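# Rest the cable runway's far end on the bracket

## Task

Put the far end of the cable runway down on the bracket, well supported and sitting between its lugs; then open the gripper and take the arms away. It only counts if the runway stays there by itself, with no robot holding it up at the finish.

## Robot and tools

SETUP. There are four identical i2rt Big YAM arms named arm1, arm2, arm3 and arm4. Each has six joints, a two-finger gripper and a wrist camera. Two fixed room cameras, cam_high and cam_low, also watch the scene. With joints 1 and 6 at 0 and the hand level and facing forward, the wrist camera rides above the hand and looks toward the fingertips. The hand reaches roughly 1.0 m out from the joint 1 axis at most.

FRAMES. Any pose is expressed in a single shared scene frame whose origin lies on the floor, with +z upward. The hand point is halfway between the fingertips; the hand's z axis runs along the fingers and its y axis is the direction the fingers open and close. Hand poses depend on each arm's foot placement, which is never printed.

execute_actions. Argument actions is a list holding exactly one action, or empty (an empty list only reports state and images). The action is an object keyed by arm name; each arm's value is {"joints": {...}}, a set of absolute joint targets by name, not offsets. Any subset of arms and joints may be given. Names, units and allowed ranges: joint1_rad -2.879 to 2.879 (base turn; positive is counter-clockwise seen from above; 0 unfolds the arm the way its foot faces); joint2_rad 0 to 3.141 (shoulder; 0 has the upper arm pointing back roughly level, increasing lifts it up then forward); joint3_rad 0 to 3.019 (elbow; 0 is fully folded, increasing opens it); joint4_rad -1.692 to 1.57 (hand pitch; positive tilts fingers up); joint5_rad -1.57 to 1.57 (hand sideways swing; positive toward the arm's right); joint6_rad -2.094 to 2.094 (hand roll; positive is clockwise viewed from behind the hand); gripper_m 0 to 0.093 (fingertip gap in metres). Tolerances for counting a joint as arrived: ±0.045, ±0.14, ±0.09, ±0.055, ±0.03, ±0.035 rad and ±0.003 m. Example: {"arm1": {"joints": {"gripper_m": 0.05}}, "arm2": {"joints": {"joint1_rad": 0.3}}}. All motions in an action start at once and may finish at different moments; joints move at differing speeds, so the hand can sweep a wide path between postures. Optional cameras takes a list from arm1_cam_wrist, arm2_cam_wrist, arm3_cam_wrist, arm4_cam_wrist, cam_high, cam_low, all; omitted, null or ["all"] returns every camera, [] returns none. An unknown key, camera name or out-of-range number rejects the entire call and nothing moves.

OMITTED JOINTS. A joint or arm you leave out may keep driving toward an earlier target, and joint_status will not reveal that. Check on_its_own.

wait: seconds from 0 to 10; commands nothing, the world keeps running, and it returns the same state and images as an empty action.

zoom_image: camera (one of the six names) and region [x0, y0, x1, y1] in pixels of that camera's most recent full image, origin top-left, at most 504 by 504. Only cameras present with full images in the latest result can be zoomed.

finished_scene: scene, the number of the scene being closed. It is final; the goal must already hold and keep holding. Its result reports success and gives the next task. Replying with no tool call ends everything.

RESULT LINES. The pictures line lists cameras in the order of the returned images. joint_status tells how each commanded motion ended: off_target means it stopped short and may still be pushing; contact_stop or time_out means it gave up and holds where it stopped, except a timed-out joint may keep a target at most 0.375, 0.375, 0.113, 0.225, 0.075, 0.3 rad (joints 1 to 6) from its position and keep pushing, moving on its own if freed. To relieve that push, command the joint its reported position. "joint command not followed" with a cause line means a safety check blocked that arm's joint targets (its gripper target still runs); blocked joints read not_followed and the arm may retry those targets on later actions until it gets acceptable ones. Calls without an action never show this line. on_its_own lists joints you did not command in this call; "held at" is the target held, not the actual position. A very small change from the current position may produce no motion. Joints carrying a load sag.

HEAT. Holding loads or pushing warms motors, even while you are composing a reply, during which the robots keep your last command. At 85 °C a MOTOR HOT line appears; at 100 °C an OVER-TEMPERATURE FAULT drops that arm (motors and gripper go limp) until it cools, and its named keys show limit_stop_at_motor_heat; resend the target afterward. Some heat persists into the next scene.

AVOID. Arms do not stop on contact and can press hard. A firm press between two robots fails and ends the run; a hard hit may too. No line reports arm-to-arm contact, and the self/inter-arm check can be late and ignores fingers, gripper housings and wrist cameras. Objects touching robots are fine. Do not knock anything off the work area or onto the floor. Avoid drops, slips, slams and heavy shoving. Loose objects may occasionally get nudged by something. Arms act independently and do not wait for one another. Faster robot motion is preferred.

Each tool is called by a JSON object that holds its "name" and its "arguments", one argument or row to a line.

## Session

{"name": "execute_actions", "arguments": {
  "actions": []
}}

Scene clock: 0.00 s.
Motor temperatures (°C, as the motors report them): arm1=[33 31 40 33 32 33] | arm2=[31 31 39 34 34 33] | arm3=[32 43 43 32 31 33] | arm4=[34 48 43 33 34 34]
arm1.joint_positions: joint1_rad=-0.193 joint2_rad=+0.471 joint3_rad=+1.407 joint4_rad=-1.341 joint5_rad=-0.024 joint6_rad=-0.197 gripper_m=+0.094
arm1.joint_status: not commanded
arm1.hand: x=-0.9378 y=-0.3219 z=+1.3742 quat_wxyz=(-0.474, +0.542, -0.636, -0.277) (m; scene frame)
arm2.joint_positions: joint1_rad=-0.378 joint2_rad=+0.481 joint3_rad=+1.399 joint4_rad=-1.287 joint5_rad=-0.159 joint6_rad=+0.019 gripper_m=+0.094
arm2.joint_status: not commanded
arm2.hand: x=-0.3499 y=+0.3578 z=+1.3487 quat_wxyz=(-0.365, -0.672, -0.468, +0.442) (m; scene frame)
arm3.joint_positions: joint1_rad=+0.402 joint2_rad=+0.552 joint3_rad=+1.400 joint4_rad=-1.380 joint5_rad=+0.284 joint6_rad=-0.323 gripper_m=+0.095
arm3.joint_status: not commanded
arm3.hand: x=+0.5615 y=-0.3490 z=+1.3466 quat_wxyz=(-0.393, +0.788, -0.351, -0.319) (m; scene frame)
arm4.joint_positions: joint1_rad=-0.321 joint2_rad=+0.523 joint3_rad=+1.437 joint4_rad=-1.150 joint5_rad=+0.121 joint6_rad=-0.188 gripper_m=+0.095
arm4.joint_status: not commanded
arm4.hand: x=+1.1552 y=+0.3075 z=+1.4310 quat_wxyz=(-0.298, -0.591, -0.519, +0.541) (m; scene frame)
pictures: arm1_cam_wrist, arm2_cam_wrist, arm3_cam_wrist, arm4_cam_wrist, cam_high, cam_low
Images, in order (width x height): arm1_cam_wrist 504x504, arm2_cam_wrist 504x504, arm3_cam_wrist 504x504, arm4_cam_wrist 504x504, cam_high 896x504, cam_low 896x504.

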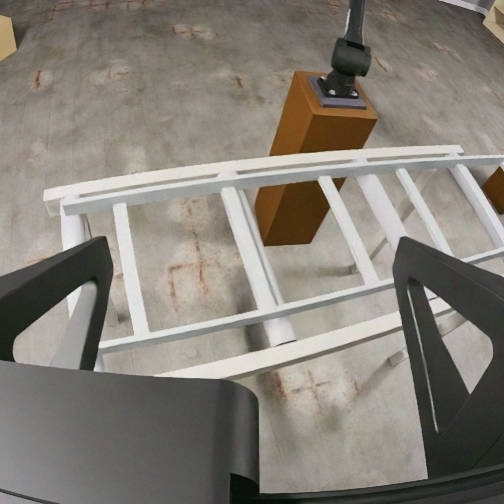

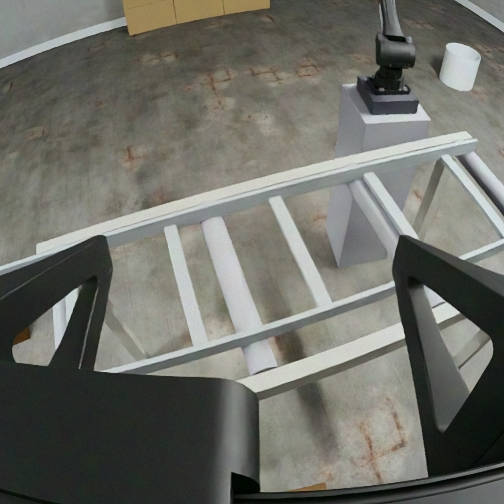

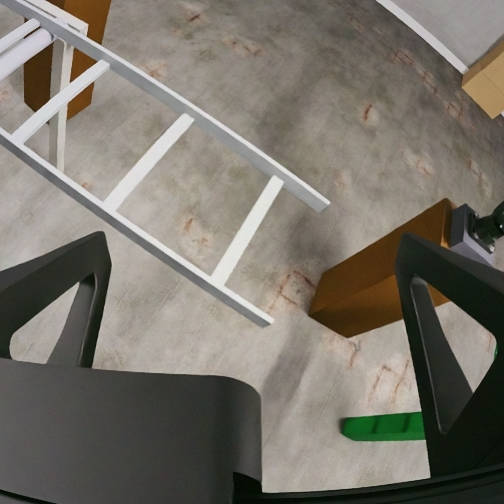

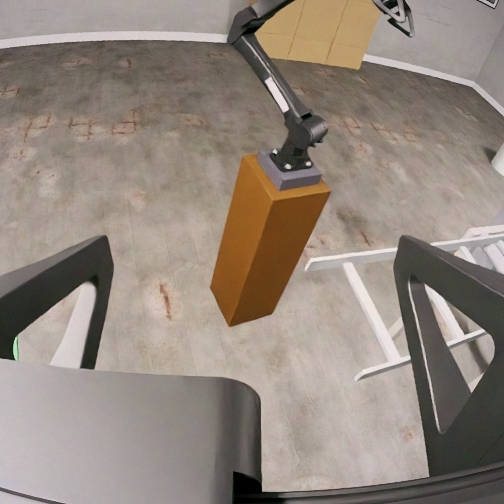

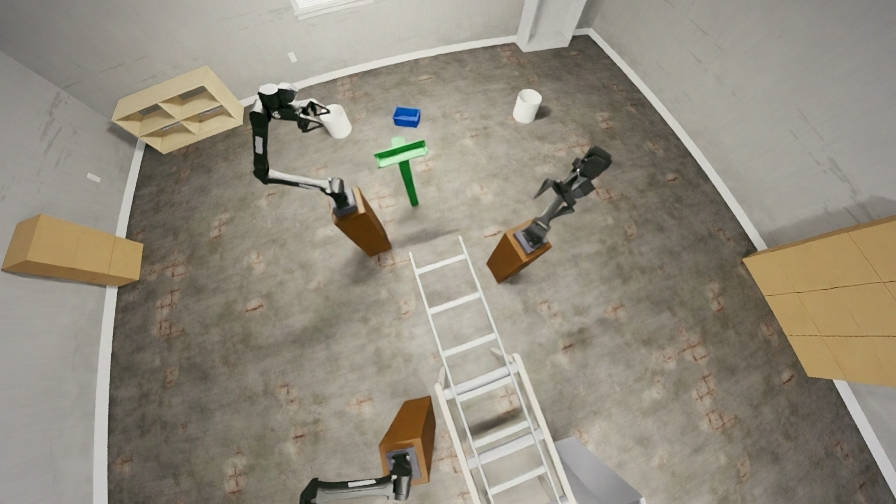

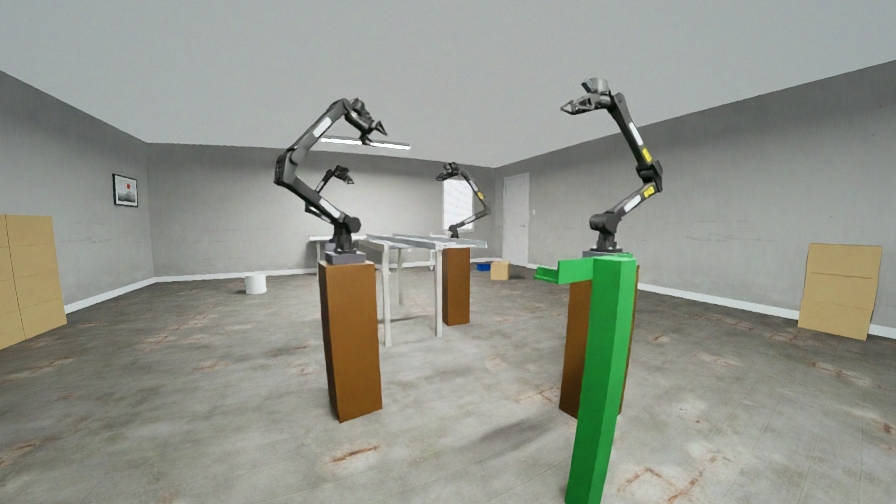

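{"name": "execute_actions", "arguments": {
  "actions": [
    {"arm3": {"joints": {"joint1_rad": 0.1, "joint2_rad": 1.9, "joint3_rad": 1.62, "joint4_rad": -1.29, "joint5_rad": 0.0, "joint6_rad": 0.28, "gripper_m": 0.093}}, "arm4": {"joints": {"joint1_rad": -0.6, "joint2_rad": 2.0, "joint3_rad": 1.8, "joint4_rad": -1.37, "joint5_rad": 0.0, "joint6_rad": -0.45, "gripper_m": 0.093}}}
  ],
  "cameras": ["arm3_cam_wrist", "arm4_cam_wrist", "cam_high"]
}}

Scene clock: 9.10 s.
Motor temperatures (°C, as the motors report them): arm1=[33 31 42 33 32 33] | arm2=[31 31 41 35 34 33] | arm3=[32 43 46 32 31 33] | arm4=[34 48 46 34 34 34]
arm1.joint_positions: joint1_rad=-0.193 joint2_rad=+0.471 joint3_rad=+1.407 joint4_rad=-1.341 joint5_rad=-0.024 joint6_rad=-0.197 gripper_m=+0.094
arm1.joint_status: not commanded
arm1.hand: x=-0.9378 y=-0.3219 z=+1.3742 quat_wxyz=(-0.474, +0.542, -0.636, -0.277) (m; scene frame)
arm2.joint_positions: joint1_rad=-0.378 joint2_rad=+0.481 joint3_rad=+1.399 joint4_rad=-1.287 joint5_rad=-0.159 joint6_rad=+0.019 gripper_m=+0.094
arm2.joint_status: not commanded
arm2.hand: x=-0.3499 y=+0.3578 z=+1.3487 quat_wxyz=(-0.365, -0.672, -0.468, +0.442) (m; scene frame)
arm3.joint_positions: joint1_rad=+0.107 joint2_rad=+1.904 joint3_rad=+1.607 joint4_rad=-1.293 joint5_rad=+0.002 joint6_rad=+0.271 gripper_m=+0.093
arm3.joint_status: all done
arm3.hand: x=+0.4609 y=+0.0077 z=+0.9025 quat_wxyz=(+0.010, +0.713, -0.701, +0.006) (m; scene frame)
arm4.joint_positions: joint1_rad=-0.595 joint2_rad=+2.011 joint3_rad=+1.769 joint4_rad=-1.354 joint5_rad=+0.002 joint6_rad=-0.436 gripper_m=+0.093
arm4.joint_status: all done
arm4.hand: x=+0.9292 y=-0.0361 z=+0.9125 quat_wxyz=(+0.006, -0.728, -0.685, -0.013) (m; scene frame)
pictures: arm3_cam_wrist, arm4_cam_wrist, cam_high
Images, in order (width x height): arm3_cam_wrist 504x504, arm4_cam_wrist 504x504, cam_high 896x504.

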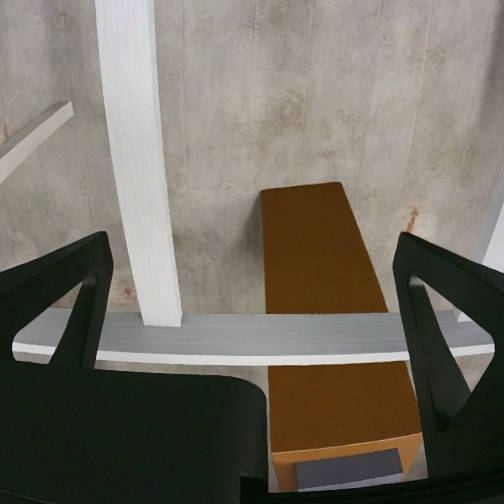

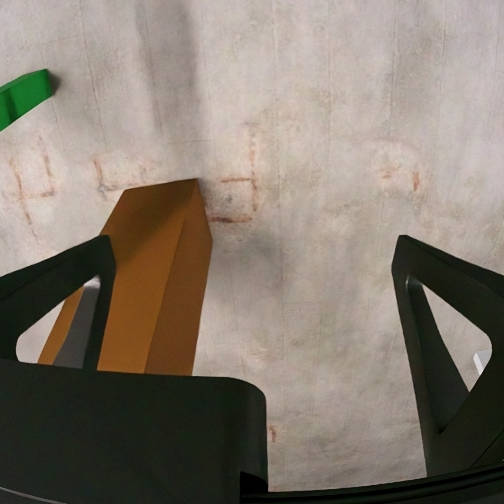

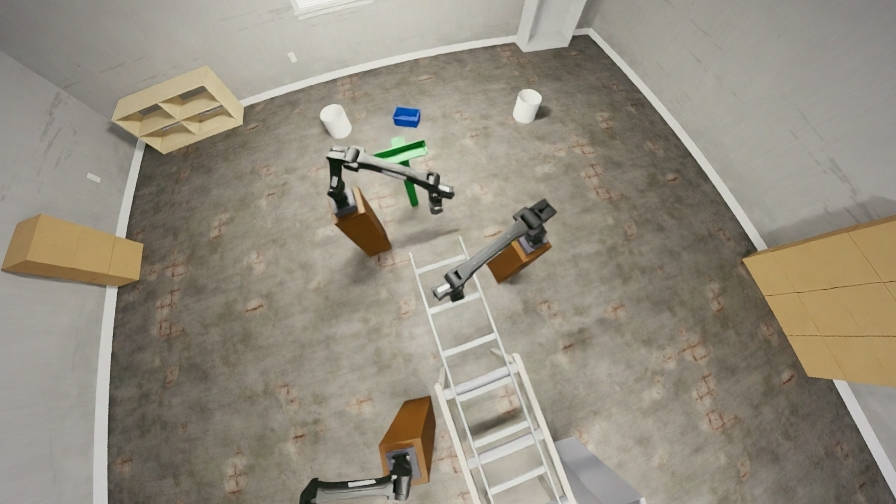

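{"name": "execute_actions", "arguments": {
  "actions": [
    {"arm3": {"joints": {"joint1_rad": 0.19, "joint6_rad": 0.36}}}
  ],
  "cameras": []
}}

{"name": "execute_actions", "arguments": {
  "actions": [
    {"arm3": {"joints": {"joint2_rad": 2.12, "joint3_rad": 1.6, "joint4_rad": -1.05}}}
  ],
  "cameras": ["arm3_cam_wrist"]
}}

{"name": "execute_actions", "arguments": {
  "actions": [
    {"arm3": {"joints": {"gripper_m": 0.0}}}
  ],
  "cameras": ["arm3_cam_wrist"]
}}

Scene clock: 18.00 s.
Motor temperatures (°C, as the motors report them): arm1=[33 31 43 33 32 33] | arm2=[31 31 42 35 34 33] | arm3=[32 45 48 32 31 33] | arm4=[34 51 49 33 34 34]
arm1.joint_positions: joint1_rad=-0.193 joint2_rad=+0.471 joint3_rad=+1.407 joint4_rad=-1.341 joint5_rad=-0.024 joint6_rad=-0.197 gripper_m=+0.094
arm1.joint_status: not commanded
arm1.hand: x=-0.9378 y=-0.3219 z=+1.3742 quat_wxyz=(-0.474, +0.542, -0.636, -0.277) (m; scene frame)
arm2.joint_positions: joint1_rad=-0.378 joint2_rad=+0.481 joint3_rad=+1.399 joint4_rad=-1.287 joint5_rad=-0.159 joint6_rad=+0.019 gripper_m=+0.094
arm2.joint_status: not commanded
arm2.hand: x=-0.3499 y=+0.3578 z=+1.3487 quat_wxyz=(-0.365, -0.672, -0.468, +0.442) (m; scene frame)
arm3.joint_positions: joint1_rad=+0.199 joint2_rad=+1.904 joint3_rad=+1.607 joint4_rad=-1.293 joint5_rad=+0.000 joint6_rad=+0.351 gripper_m=+0.093
arm3.joint_status: all done
arm3.hand: x=+0.4112 y=-0.0094 z=+0.9033 quat_wxyz=(+0.010, +0.717, -0.697, +0.006) (m; scene frame)
arm4.joint_positions: joint1_rad=-0.595 joint2_rad=+2.011 joint3_rad=+1.769 joint4_rad=-1.354 joint5_rad=+0.002 joint6_rad=-0.436 gripper_m=+0.093
arm4.joint_status: not commanded
arm4.hand: x=+0.9292 y=-0.0361 z=+0.9125 quat_wxyz=(+0.006, -0.728, -0.685, -0.013) (m; scene frame)
pictures: none
No camera images: the call's "cameras" was empty. Leave "cameras" out to get every camera's image.

Scene clock: 19.30 s.
Motor temperatures (°C, as the motors report them): arm1=[33 31 44 33 32 33] | arm2=[31 31 43 35 34 33] | arm3=[32 45 48 32 31 33] | arm4=[34 51 49 33 34 34]
arm1.joint_positions: joint1_rad=-0.193 joint2_rad=+0.471 joint3_rad=+1.407 joint4_rad=-1.341 joint5_rad=-0.024 joint6_rad=-0.197 gripper_m=+0.094
arm1.joint_status: not commanded
arm1.hand: x=-0.9378 y=-0.3219 z=+1.3742 quat_wxyz=(-0.474, +0.542, -0.636, -0.277) (m; scene frame)
arm2.joint_positions: joint1_rad=-0.378 joint2_rad=+0.481 joint3_rad=+1.399 joint4_rad=-1.287 joint5_rad=-0.159 joint6_rad=+0.019 gripper_m=+0.094
arm2.joint_status: not commanded
arm2.hand: x=-0.3499 y=+0.3578 z=+1.3487 quat_wxyz=(-0.365, -0.672, -0.468, +0.442) (m; scene frame)
arm3.joint_positions: joint1_rad=+0.199 joint2_rad=+2.123 joint3_rad=+1.589 joint4_rad=-1.063 joint5_rad=+0.000 joint6_rad=+0.351 gripper_m=+0.093
arm3.joint_status: all done
arm3.hand: x=+0.3983 y=+0.0179 z=+0.7719 quat_wxyz=(+0.012, +0.717, -0.697, +0.009) (m; scene frame)
arm4.joint_positions: joint1_rad=-0.595 joint2_rad=+2.011 joint3_rad=+1.769 joint4_rad=-1.354 joint5_rad=+0.002 joint6_rad=-0.436 gripper_m=+0.093
arm4.joint_status: not commanded
arm4.hand: x=+0.9292 y=-0.0361 z=+0.9125 quat_wxyz=(+0.006, -0.728, -0.685, -0.013) (m; scene frame)
pictures: arm3_cam_wrist
Images, in order (width x height): arm3_cam_wrist 504x504.

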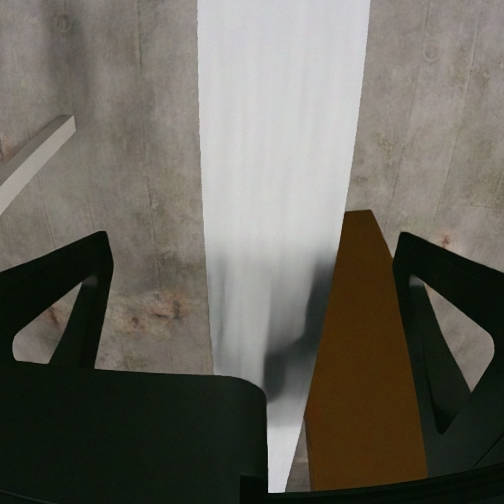

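Scene clock: 20.00 s.
Motor temperatures (°C, as the motors report them): arm1=[33 31 44 33 32 33] | arm2=[31 31 43 35 34 33] | arm3=[32 45 48 32 31 33] | arm4=[34 51 49 33 34 34]
arm1.joint_positions: joint1_rad=-0.193 joint2_rad=+0.471 joint3_rad=+1.407 joint4_rad=-1.341 joint5_rad=-0.024 joint6_rad=-0.197 gripper_m=+0.094
arm1.joint_status: not commanded
arm1.hand: x=-0.9378 y=-0.3219 z=+1.3742 quat_wxyz=(-0.474, +0.542, -0.636, -0.277) (m; scene frame)
arm2.joint_positions: joint1_rad=-0.378 joint2_rad=+0.481 joint3_rad=+1.399 joint4_rad=-1.287 joint5_rad=-0.159 joint6_rad=+0.019 gripper_m=+0.094
arm2.joint_status: not commanded
arm2.hand: x=-0.3499 y=+0.3578 z=+1.3487 quat_wxyz=(-0.365, -0.672, -0.468, +0.442) (m; scene frame)
arm3.joint_positions: joint1_rad=+0.196 joint2_rad=+2.123 joint3_rad=+1.588 joint4_rad=-1.064 joint5_rad=+0.002 joint6_rad=+0.362 gripper_m=+0.024
arm3.joint_status: gripper_m off_target (ended at +0.024, target +0.000)
arm3.hand: x=+0.4004 y=+0.0185 z=+0.7717 quat_wxyz=(+0.011, +0.712, -0.702, +0.010) (m; scene frame)
arm4.joint_positions: joint1_rad=-0.595 joint2_rad=+2.011 joint3_rad=+1.769 joint4_rad=-1.354 joint5_rad=+0.002 joint6_rad=-0.436 gripper_m=+0.093
arm4.joint_status: not commanded
arm4.hand: x=+0.9292 y=-0.0361 z=+0.9125 quat_wxyz=(+0.006, -0.728, -0.685, -0.013) (m; scene frame)
pictures: arm3_cam_wrist
Images, in order (width x height): arm3_cam_wrist 504x504.

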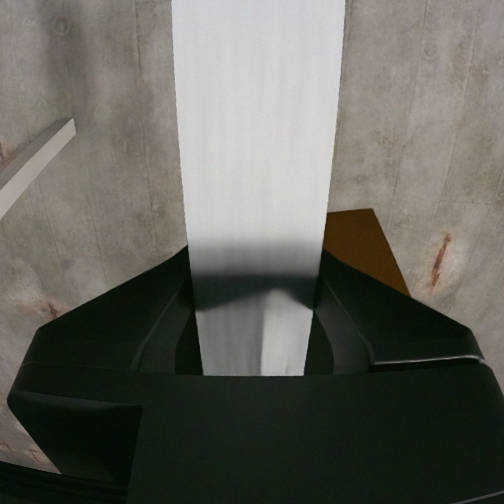

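{"name": "execute_actions", "arguments": {
  "actions": [
    {"arm3": {"joints": {"joint1_rad": -0.29, "joint2_rad": 2.0, "joint3_rad": 1.52, "joint4_rad": -1.09, "joint6_rad": -0.12, "gripper_m": 0.0}}}
  ],
  "cameras": ["arm4_cam_wrist", "cam_high"]
}}

Scene clock: 27.17 s.
Motor temperatures (°C, as the motors report them): arm1=[33 31 44 33 32 33] | arm2=[31 31 43 35 34 33] | arm3=[32 47 48 32 31 34] | arm4=[34 53 50 33 34 34]
arm1.joint_positions: joint1_rad=-0.193 joint2_rad=+0.471 joint3_rad=+1.407 joint4_rad=-1.341 joint5_rad=-0.024 joint6_rad=-0.197 gripper_m=+0.094
arm1.joint_status: not commanded
arm1.hand: x=-0.9378 y=-0.3219 z=+1.3742 quat_wxyz=(-0.474, +0.542, -0.636, -0.277) (m; scene frame)
arm2.joint_positions: joint1_rad=-0.378 joint2_rad=+0.481 joint3_rad=+1.399 joint4_rad=-1.287 joint5_rad=-0.159 joint6_rad=+0.019 gripper_m=+0.094
arm2.joint_status: not commanded
arm2.hand: x=-0.3499 y=+0.3578 z=+1.3487 quat_wxyz=(-0.365, -0.672, -0.468, +0.442) (m; scene frame)
arm3.joint_positions: joint1_rad=-0.305 joint2_rad=+2.080 joint3_rad=+1.481 joint4_rad=-1.064 joint5_rad=+0.005 joint6_rad=-0.129 gripper_m=+0.024
arm3.joint_status: gripper_m off_target (ended at +0.024, target +0.000); the others done
arm3.hand: x=+0.6909 y=+0.0138 z=+0.7593 quat_wxyz=(+0.041, +0.708, -0.705, +0.027) (m; scene frame)
arm4.joint_positions: joint1_rad=-0.595 joint2_rad=+2.011 joint3_rad=+1.769 joint4_rad=-1.354 joint5_rad=+0.002 joint6_rad=-0.436 gripper_m=+0.093
arm4.joint_status: not commanded
arm4.hand: x=+0.9292 y=-0.0361 z=+0.9125 quat_wxyz=(+0.006, -0.728, -0.685, -0.013) (m; scene frame)
pictures: arm4_cam_wrist, cam_high
Images, in order (width x height): arm4_cam_wrist 504x504, cam_high 896x504.

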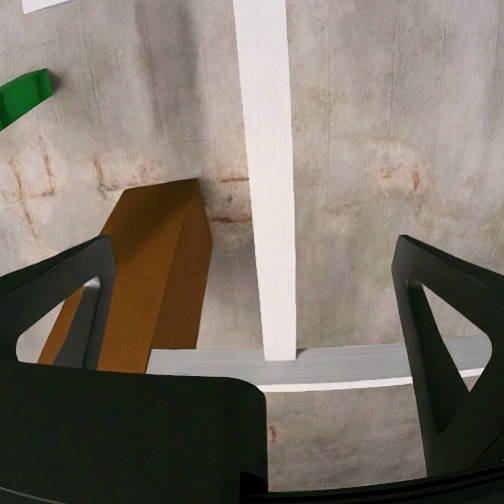

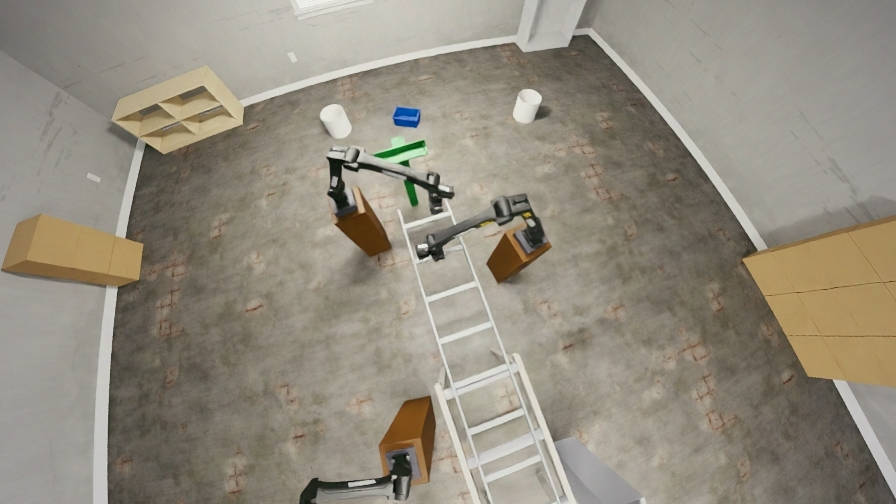

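{"name": "execute_actions", "arguments": {
  "actions": [
    {"arm4": {"joints": {"joint2_rad": 2.31, "joint3_rad": 1.77, "joint4_rad": -1.03}}}
  ],
  "cameras": []
}}

{"name": "execute_actions", "arguments": {
  "actions": [
    {"arm4": {"joints": {"gripper_m": 0.0}}}
  ],
  "cameras": ["arm4_cam_wrist", "cam_low"]
}}

Scene clock: 32.30 s.
Motor temperatures (°C, as the motors report them): arm1=[33 31 45 33 32 33] | arm2=[31 31 43 35 34 33] | arm3=[32 49 49 32 31 34] | arm4=[34 53 50 33 34 34]
arm1.joint_positions: joint1_rad=-0.193 joint2_rad=+0.471 joint3_rad=+1.407 joint4_rad=-1.341 joint5_rad=-0.024 joint6_rad=-0.197 gripper_m=+0.094
arm1.joint_status: not commanded
arm1.hand: x=-0.9378 y=-0.3219 z=+1.3742 quat_wxyz=(-0.474, +0.542, -0.636, -0.277) (m; scene frame)
arm2.joint_positions: joint1_rad=-0.378 joint2_rad=+0.481 joint3_rad=+1.399 joint4_rad=-1.287 joint5_rad=-0.159 joint6_rad=+0.019 gripper_m=+0.094
arm2.joint_status: not commanded
arm2.hand: x=-0.3499 y=+0.3578 z=+1.3487 quat_wxyz=(-0.365, -0.672, -0.468, +0.442) (m; scene frame)
arm3.joint_positions: joint1_rad=-0.305 joint2_rad=+2.091 joint3_rad=+1.480 joint4_rad=-1.066 joint5_rad=+0.004 joint6_rad=-0.128 gripper_m=+0.024
arm3.joint_status: not commanded
arm3.hand: x=+0.6903 y=+0.0111 z=+0.7530 quat_wxyz=(+0.047, +0.707, -0.705, +0.031) (m; scene frame)
arm4.joint_positions: joint1_rad=-0.600 joint2_rad=+2.317 joint3_rad=+1.759 joint4_rad=-1.048 joint5_rad=-0.001 joint6_rad=-0.436 gripper_m=+0.093
arm4.joint_status: all done
arm4.hand: x=+0.9107 y=-0.0644 z=+0.7198 quat_wxyz=(+0.006, -0.730, -0.684, -0.019) (m; scene frame)
pictures: none
No camera images: the call's "cameras" was empty. Leave "cameras" out to get every camera's image.

Scene clock: 33.10 s.
Motor temperatures (°C, as the motors report them): arm1=[33 31 45 33 32 33] | arm2=[31 31 43 35 34 33] | arm3=[32 49 50 32 31 34] | arm4=[34 54 50 33 34 34]
arm1.joint_positions: joint1_rad=-0.193 joint2_rad=+0.471 joint3_rad=+1.407 joint4_rad=-1.341 joint5_rad=-0.024 joint6_rad=-0.197 gripper_m=+0.094
arm1.joint_status: not commanded
arm1.hand: x=-0.9378 y=-0.3219 z=+1.3742 quat_wxyz=(-0.474, +0.542, -0.636, -0.277) (m; scene frame)
arm2.joint_positions: joint1_rad=-0.378 joint2_rad=+0.481 joint3_rad=+1.399 joint4_rad=-1.287 joint5_rad=-0.159 joint6_rad=+0.019 gripper_m=+0.094
arm2.joint_status: not commanded
arm2.hand: x=-0.3499 y=+0.3578 z=+1.3487 quat_wxyz=(-0.365, -0.672, -0.468, +0.442) (m; scene frame)
arm3.joint_positions: joint1_rad=-0.298 joint2_rad=+2.091 joint3_rad=+1.477 joint4_rad=-1.071 joint5_rad=+0.000 joint6_rad=-0.118 gripper_m=+0.024
arm3.joint_status: not commanded
arm3.hand: x=+0.6853 y=+0.0091 z=+0.7521 quat_wxyz=(+0.051, +0.706, -0.706, +0.032) (m; scene frame)
arm4.joint_positions: joint1_rad=-0.584 joint2_rad=+2.317 joint3_rad=+1.755 joint4_rad=-1.041 joint5_rad=+0.004 joint6_rad=-0.496 gripper_m=+0.021
arm4.joint_status: gripper_m off_target (ended at +0.021, target +0.000)
arm4.hand: x=+0.9192 y=-0.0691 z=+0.7187 quat_wxyz=(+0.008, -0.703, -0.711, -0.017) (m; scene frame)
pictures: arm4_cam_wrist, cam_low
Images, in order (width x height): arm4_cam_wrist 504x504, cam_low 896x504.

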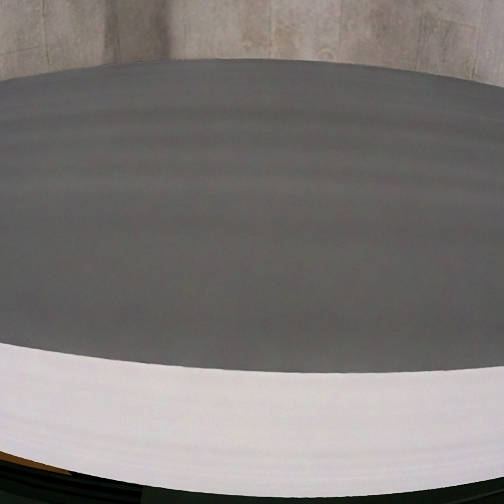

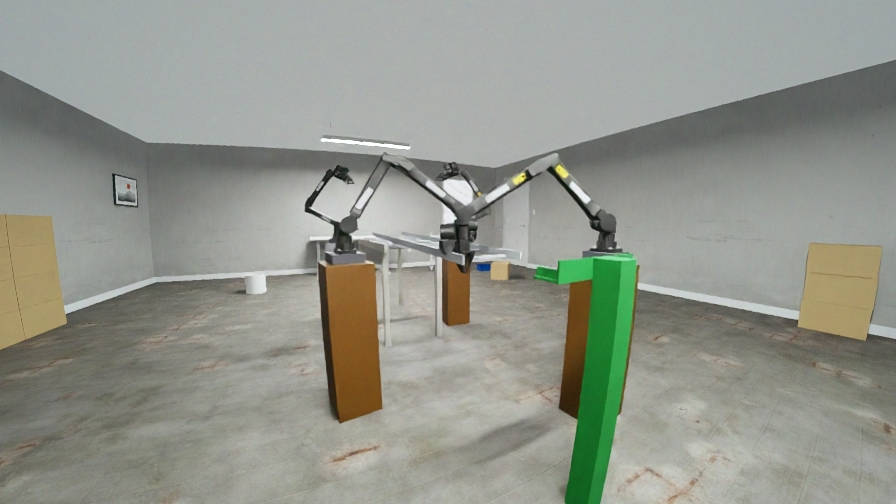

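{"name": "execute_actions", "arguments": {
  "actions": [
    {"arm4": {"joints": {"joint1_rad": -0.06, "joint2_rad": 1.92, "joint3_rad": 1.62, "joint4_rad": -1.22, "joint6_rad": 0.03, "gripper_m": 0.0}}, "arm3": {"joints": {"joint1_rad": -0.82, "joint2_rad": 2.26, "joint3_rad": 2.12, "joint4_rad": -1.4, "joint6_rad": -0.64, "gripper_m": 0.0}}}
  ],
  "cameras": ["cam_high", "cam_low"]
}}

{"name": "zoom_image", "arguments": {
  "camera": "cam_high",
  "region": [320, 110, 520, 250]
}}

Scene clock: 44.83 s.
Motor temperatures (°C, as the motors report them): arm1=[33 31 45 33 32 33] | arm2=[31 31 44 35 34 33] | arm3=[32 52 51 32 31 34] | arm4=[34 57 51 33 34 35]
arm1.joint_positions: joint1_rad=-0.193 joint2_rad=+0.471 joint3_rad=+1.407 joint4_rad=-1.341 joint5_rad=-0.024 joint6_rad=-0.197 gripper_m=+0.094
arm1.joint_status: not commanded
arm1.hand: x=-0.9378 y=-0.3219 z=+1.3742 quat_wxyz=(-0.474, +0.542, -0.636, -0.277) (m; scene frame)
arm2.joint_positions: joint1_rad=-0.378 joint2_rad=+0.481 joint3_rad=+1.399 joint4_rad=-1.287 joint5_rad=-0.159 joint6_rad=+0.019 gripper_m=+0.094
arm2.joint_status: not commanded
arm2.hand: x=-0.3499 y=+0.3578 z=+1.3487 quat_wxyz=(-0.365, -0.672, -0.468, +0.442) (m; scene frame)
arm3.joint_positions: joint1_rad=-0.798 joint2_rad=+2.338 joint3_rad=+2.075 joint4_rad=-1.400 joint5_rad=-0.002 joint6_rad=-0.621 gripper_m=+0.024
arm3.joint_status: gripper_m off_target (ended at +0.023, target +0.000); the others done
arm3.hand: x=+1.0143 y=+0.0136 z=+0.7986 quat_wxyz=(+0.052, +0.707, -0.705, +0.004) (m; scene frame)
arm4.joint_positions: joint1_rad=-0.050 joint2_rad=+2.086 joint3_rad=+1.529 joint4_rad=-1.175 joint5_rad=-0.006 joint6_rad=+0.028 gripper_m=+0.021
arm4.joint_status: joint2_rad time_out (moved -0.231 of -0.397); joint3_rad time_out (moved -0.226 of -0.135); gripper_m off_target (ended at +0.021, target +0.000); the others done
arm4.on_its_own: joint2_rad reads +2.086 and still pushes toward +1.920 since a time_out; joint3_rad reads +1.529 and still pushes toward +1.620 since a time_out
arm4.hand: x=+1.2476 y=-0.0515 z=+0.7876 quat_wxyz=(+0.059, -0.697, -0.712, -0.059) (m; scene frame)
pictures: cam_high, cam_low
Images, in order (width x height): cam_high 896x504, cam_low 896x504.

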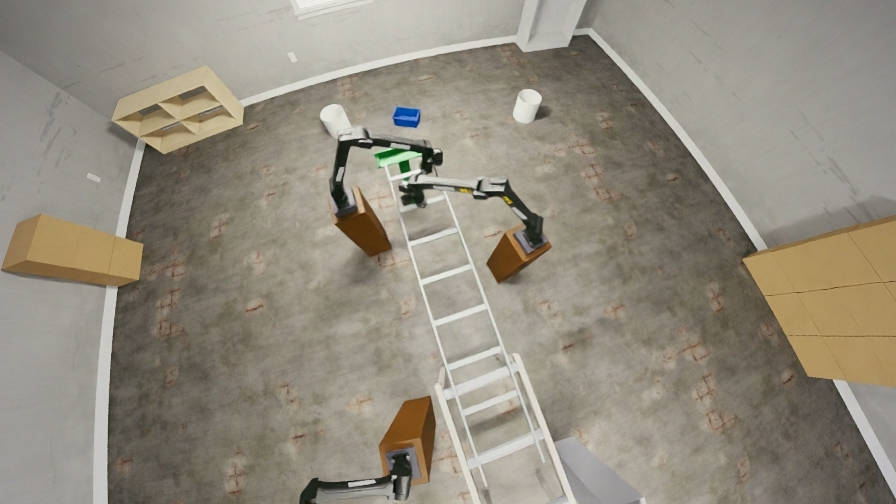

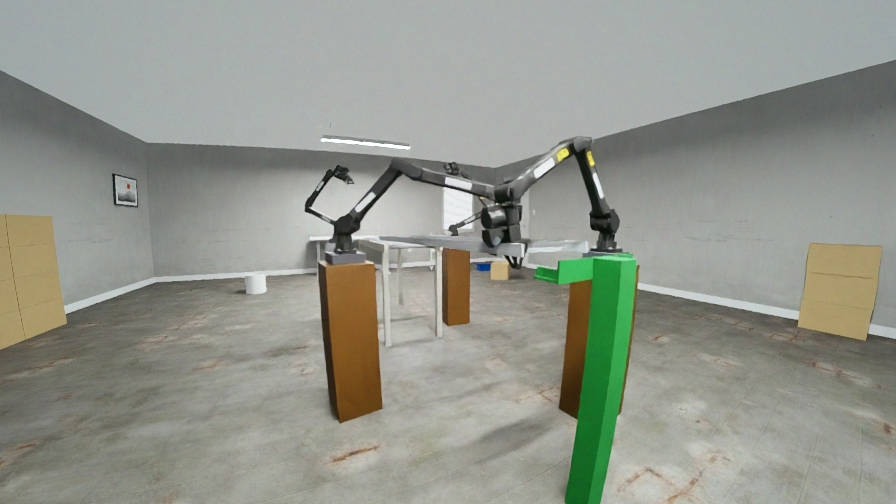

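Region (320, 110, 520, 250) of cam_high's 896x504 image, scaled by 2.520, with more detail than that image has; it fills the top 353 rows of this view, and the rest is white.

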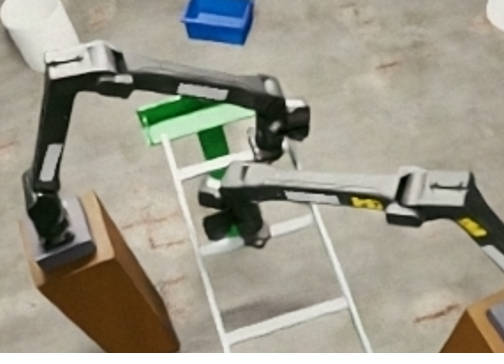

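{"name": "execute_actions", "arguments": {
  "actions": [
    {"arm4": {"joints": {"joint1_rad": 0.11, "joint2_rad": 1.9, "joint3_rad": 1.65, "joint4_rad": -1.25, "joint6_rad": 0.19, "gripper_m": 0.0}}, "arm3": {"joints": {"joint1_rad": -0.9, "joint2_rad": 2.62, "joint3_rad": 2.72, "joint4_rad": -1.65, "joint6_rad": -0.72, "gripper_m": 0.0}}}
  ],
  "cameras": ["cam_high", "cam_low"]
}}

{"name": "zoom_image", "arguments": {
  "camera": "cam_high",
  "region": [320, 110, 520, 250]
}}

Scene clock: 54.17 s.
Motor temperatures (°C, as the motors report them): arm1=[33 31 46 33 32 33] | arm2=[31 31 44 35 34 33] | arm3=[32 55 54 32 31 34] | arm4=[34 63 55 34 34 34]
arm1.joint_positions: joint1_rad=-0.193 joint2_rad=+0.471 joint3_rad=+1.407 joint4_rad=-1.341 joint5_rad=-0.024 joint6_rad=-0.197 gripper_m=+0.094
arm1.joint_status: not commanded
arm1.hand: x=-0.9378 y=-0.3219 z=+1.3742 quat_wxyz=(-0.474, +0.542, -0.636, -0.277) (m; scene frame)
arm2.joint_positions: joint1_rad=-0.378 joint2_rad=+0.481 joint3_rad=+1.399 joint4_rad=-1.287 joint5_rad=-0.159 joint6_rad=+0.019 gripper_m=+0.094
arm2.joint_status: not commanded
arm2.hand: x=-0.3499 y=+0.3578 z=+1.3487 quat_wxyz=(-0.365, -0.672, -0.468, +0.442) (m; scene frame)
arm3.joint_positions: joint1_rad=-0.903 joint2_rad=+2.640 joint3_rad=+2.655 joint4_rad=-1.615 joint5_rad=+0.014 joint6_rad=-0.734 gripper_m=+0.024
arm3.joint_status: gripper_m off_target (ended at +0.023, target +0.000); the others done
arm3.hand: x=+1.1263 y=+0.0285 z=+0.7980 quat_wxyz=(+0.021, +0.710, -0.703, +0.005) (m; scene frame)
arm4.joint_positions: joint1_rad=+0.146 joint2_rad=+2.086 joint3_rad=+1.529 joint4_rad=-1.178 joint5_rad=-0.023 joint6_rad=+0.216 gripper_m=+0.021
arm4.joint_status: joint2_rad time_out (moved -0.001 of -0.186); joint3_rad time_out (moved +0.000 of +0.121); joint4_rad time_out (moved -0.003 of -0.075); gripper_m off_target (ended at +0.021, target +0.000); the others done
arm4.on_its_own: joint2_rad reads +2.086 and still pushes toward +1.900 since a time_out; joint3_rad reads +1.529 and still pushes toward +1.642 since a time_out; joint4_rad reads -1.178 and still pushes toward -1.250 since a time_out
arm4.hand: x=+1.3575 y=-0.0342 z=+0.7883 quat_wxyz=(+0.065, -0.695, -0.714, -0.055) (m; scene frame)
pictures: cam_high, cam_low
Images, in order (width x height): cam_high 896x504, cam_low 896x504.

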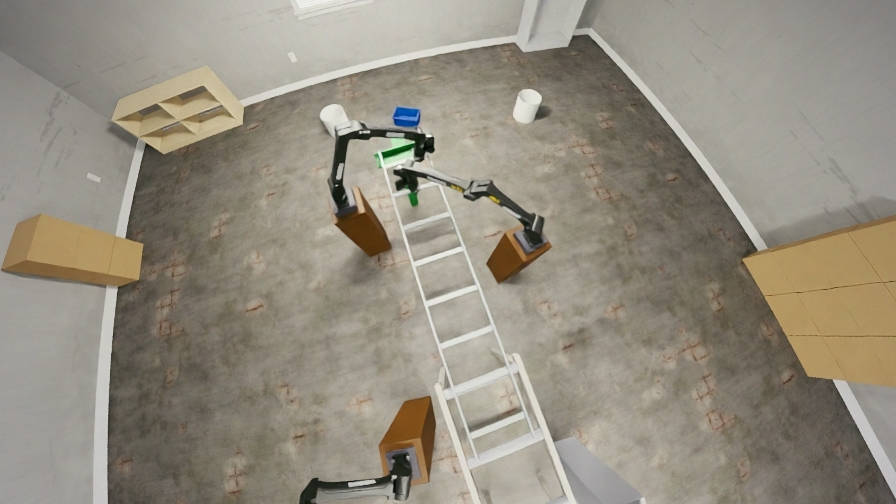

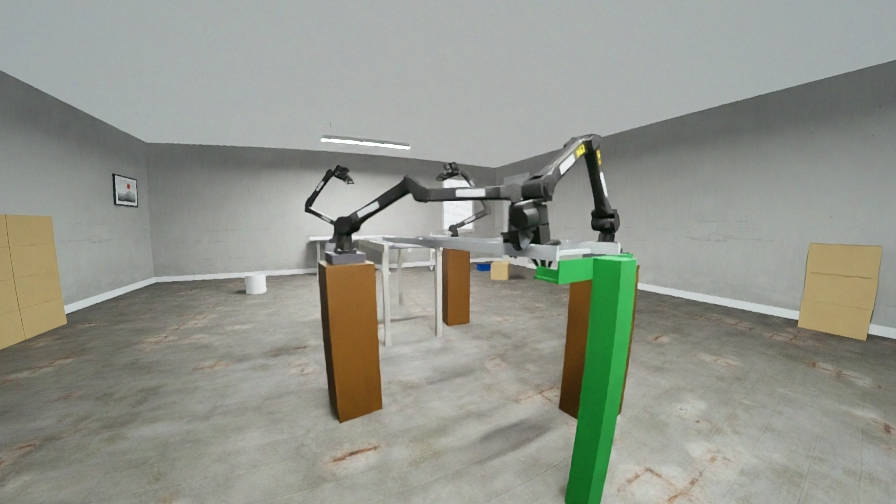

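Region (320, 110, 520, 250) of cam_high's 896x504 image, scaled by 2.520, with more detail than that image has; it fills the top 353 rows of this view, and the rest is white.

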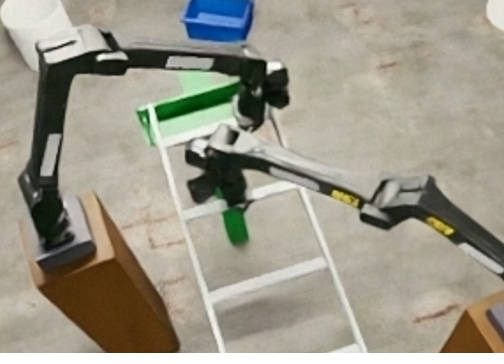

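{"name": "execute_actions", "arguments": {
  "actions": [
    {"arm4": {"joints": {"joint2_rad": 2.09, "joint3_rad": 1.53, "joint4_rad": -1.18, "gripper_m": 0.093}}, "arm3": {"joints": {"gripper_m": 0.093}}}
  ],
  "cameras": []
}}

{"name": "execute_actions", "arguments": {
  "actions": [
    {"arm4": {"joints": {"joint2_rad": 1.7, "joint3_rad": 1.6, "joint4_rad": -1.5}}, "arm3": {"joints": {"joint2_rad": 2.25, "joint3_rad": 2.6, "joint4_rad": -1.65}}}
  ],
  "cameras": []
}}

{"name": "execute_actions", "arguments": {
  "actions": [
    {"arm4": {"joints": {"joint1_rad": 0.0, "joint2_rad": 0.6, "joint3_rad": 1.4, "joint4_rad": -1.2, "joint6_rad": 0.0}}, "arm3": {"joints": {"joint1_rad": -0.2, "joint2_rad": 0.6, "joint3_rad": 1.4, "joint4_rad": -1.3, "joint6_rad": 0.0}}}
  ],
  "cameras": ["cam_high", "cam_low"]
}}

{"name": "zoom_image", "arguments": {
  "camera": "cam_high",
  "region": [320, 110, 520, 250]
}}

Scene clock: 65.90 s.
Motor temperatures (°C, as the motors report them): arm1=[33 31 46 33 32 33] | arm2=[31 31 44 35 34 33] | arm3=[32 56 57 32 31 33] | arm4=[34 68 59 34 35 34]
arm1.joint_positions: joint1_rad=-0.193 joint2_rad=+0.471 joint3_rad=+1.407 joint4_rad=-1.341 joint5_rad=-0.024 joint6_rad=-0.197 gripper_m=+0.094
arm1.joint_status: not commanded
arm1.hand: x=-0.9378 y=-0.3219 z=+1.3742 quat_wxyz=(-0.474, +0.542, -0.636, -0.277) (m; scene frame)
arm2.joint_positions: joint1_rad=-0.378 joint2_rad=+0.481 joint3_rad=+1.399 joint4_rad=-1.287 joint5_rad=-0.159 joint6_rad=+0.019 gripper_m=+0.094
arm2.joint_status: not commanded
arm2.hand: x=-0.3499 y=+0.3578 z=+1.3487 quat_wxyz=(-0.365, -0.672, -0.468, +0.442) (m; scene frame)
arm3.joint_positions: joint1_rad=-0.903 joint2_rad=+2.628 joint3_rad=+2.673 joint4_rad=-1.637 joint5_rad=+0.002 joint6_rad=-0.729 gripper_m=+0.093
arm3.joint_status: all done
arm3.hand: x=+1.1250 y=+0.0301 z=+0.8143 quat_wxyz=(+0.017, +0.709, -0.705, -0.001) (m; scene frame)
arm4.joint_positions: joint1_rad=+0.107 joint2_rad=+2.087 joint3_rad=+1.525 joint4_rad=-1.182 joint5_rad=-0.001 joint6_rad=+0.204 gripper_m=+0.093
arm4.joint_status: all done
arm4.hand: x=+1.3319 y=-0.0368 z=+0.7865 quat_wxyz=(+0.074, -0.704, -0.705, -0.050) (m; scene frame)
pictures: none
No camera images: the call's "cameras" was empty. Leave "cameras" out to get every camera's image.

Scene clock: 67.63 s.
Motor temperatures (°C, as the motors report them): arm1=[33 31 46 33 32 33] | arm2=[31 31 44 35 34 33] | arm3=[32 56 56 32 31 33] | arm4=[34 67 59 34 35 34]
arm1.joint_positions: joint1_rad=-0.193 joint2_rad=+0.471 joint3_rad=+1.407 joint4_rad=-1.341 joint5_rad=-0.024 joint6_rad=-0.197 gripper_m=+0.094
arm1.joint_status: not commanded
arm1.hand: x=-0.9378 y=-0.3219 z=+1.3742 quat_wxyz=(-0.474, +0.542, -0.636, -0.277) (m; scene frame)
arm2.joint_positions: joint1_rad=-0.378 joint2_rad=+0.481 joint3_rad=+1.399 joint4_rad=-1.287 joint5_rad=-0.159 joint6_rad=+0.019 gripper_m=+0.094
arm2.joint_status: not commanded
arm2.hand: x=-0.3499 y=+0.3578 z=+1.3487 quat_wxyz=(-0.365, -0.672, -0.468, +0.442) (m; scene frame)
arm3.joint_positions: joint1_rad=-0.903 joint2_rad=+2.259 joint3_rad=+2.597 joint4_rad=-1.640 joint5_rad=+0.002 joint6_rad=-0.729 gripper_m=+0.093
arm3.joint_status: all done
arm3.hand: x=+1.1144 y=+0.0157 z=+1.0552 quat_wxyz=(-0.128, +0.703, -0.700, -0.010) (m; scene frame)
arm4.joint_positions: joint1_rad=+0.107 joint2_rad=+1.692 joint3_rad=+1.578 joint4_rad=-1.485 joint5_rad=-0.001 joint6_rad=+0.204 gripper_m=+0.093
arm4.joint_status: all done
arm4.hand: x=+1.3234 y=+0.0021 z=+1.0149 quat_wxyz=(+0.013, -0.706, -0.708, -0.010) (m; scene frame)
pictures: none
No camera images: the call's "cameras" was empty. Leave "cameras" out to get every camera's image.

Scene clock: 69.63 s.
Motor temperatures (°C, as the motors report them): arm1=[33 31 46 33 32 33] | arm2=[31 31 44 35 34 33] | arm3=[32 56 56 32 31 33] | arm4=[34 66 58 34 35 34]
arm1.joint_positions: joint1_rad=-0.193 joint2_rad=+0.471 joint3_rad=+1.407 joint4_rad=-1.341 joint5_rad=-0.024 joint6_rad=-0.197 gripper_m=+0.094
arm1.joint_status: not commanded
arm1.hand: x=-0.9378 y=-0.3219 z=+1.3742 quat_wxyz=(-0.474, +0.542, -0.636, -0.277) (m; scene frame)
arm2.joint_positions: joint1_rad=-0.378 joint2_rad=+0.481 joint3_rad=+1.399 joint4_rad=-1.287 joint5_rad=-0.159 joint6_rad=+0.019 gripper_m=+0.094
arm2.joint_status: not commanded
arm2.hand: x=-0.3499 y=+0.3578 z=+1.3487 quat_wxyz=(-0.365, -0.672, -0.468, +0.442) (m; scene frame)
arm3.joint_positions: joint1_rad=-0.195 joint2_rad=+0.597 joint3_rad=+1.406 joint4_rad=-1.306 joint5_rad=-0.001 joint6_rad=-0.009 gripper_m=+0.093
arm3.joint_status: all done
arm3.hand: x=+0.6314 y=-0.3110 z=+1.3525 quat_wxyz=(-0.361, +0.604, -0.613, -0.360) (m; scene frame)
arm4.joint_positions: joint1_rad=-0.005 joint2_rad=+0.591 joint3_rad=+1.387 joint4_rad=-1.215 joint5_rad=+0.001 joint6_rad=+0.014 gripper_m=+0.093
arm4.joint_status: all done
arm4.hand: x=+1.2415 y=+0.2611 z=+1.3783 quat_wxyz=(-0.404, -0.570, -0.617, +0.362) (m; scene frame)
pictures: cam_high, cam_low
Images, in order (width x height): cam_high 896x504, cam_low 896x504.

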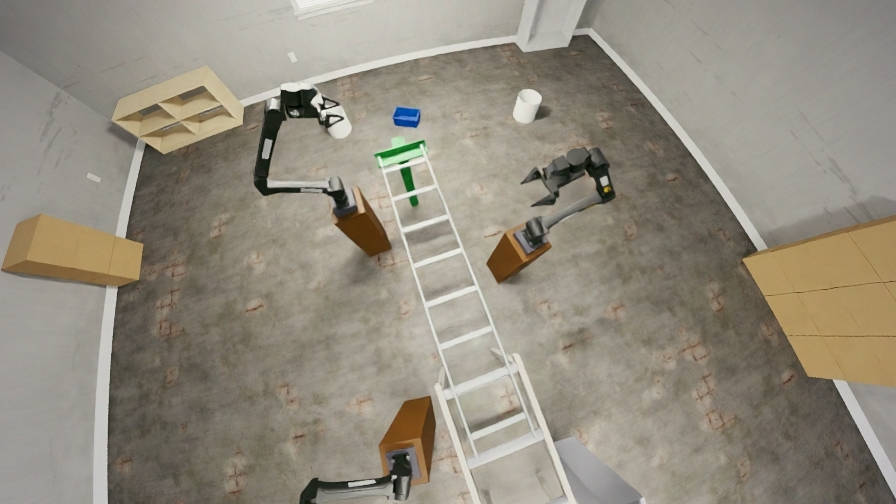

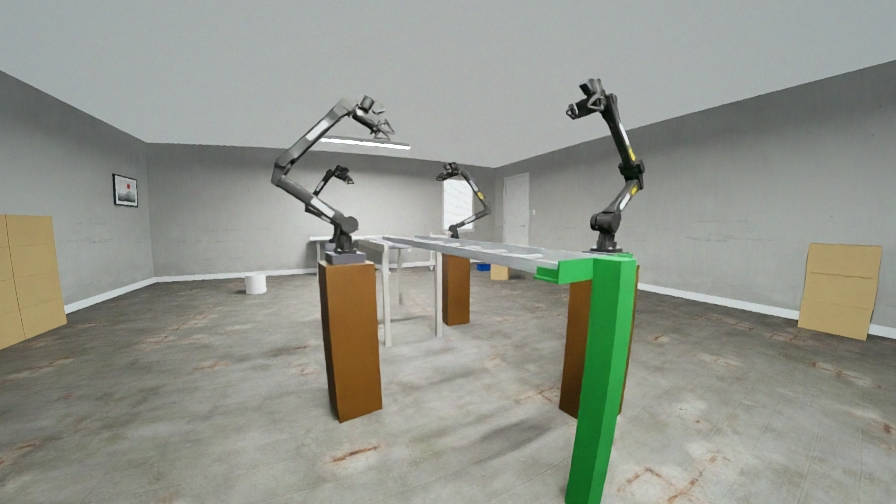

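Region (320, 110, 520, 250) of cam_high's 896x504 image, scaled by 2.520, with more detail than that image has; it fills the top 353 rows of this view, and the rest is white.

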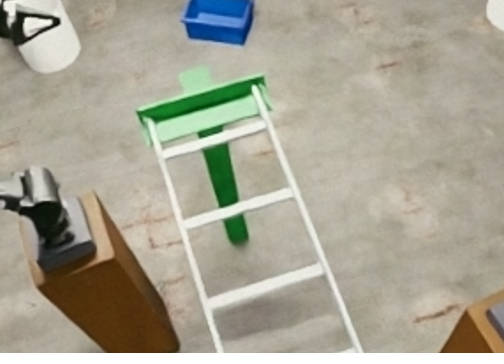

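Both rails rest on the plate between the lugs, and the arms are clear.

{"name": "finished_scene", "arguments": {
  "scene": 2
}}

The scene is finished: the task was done.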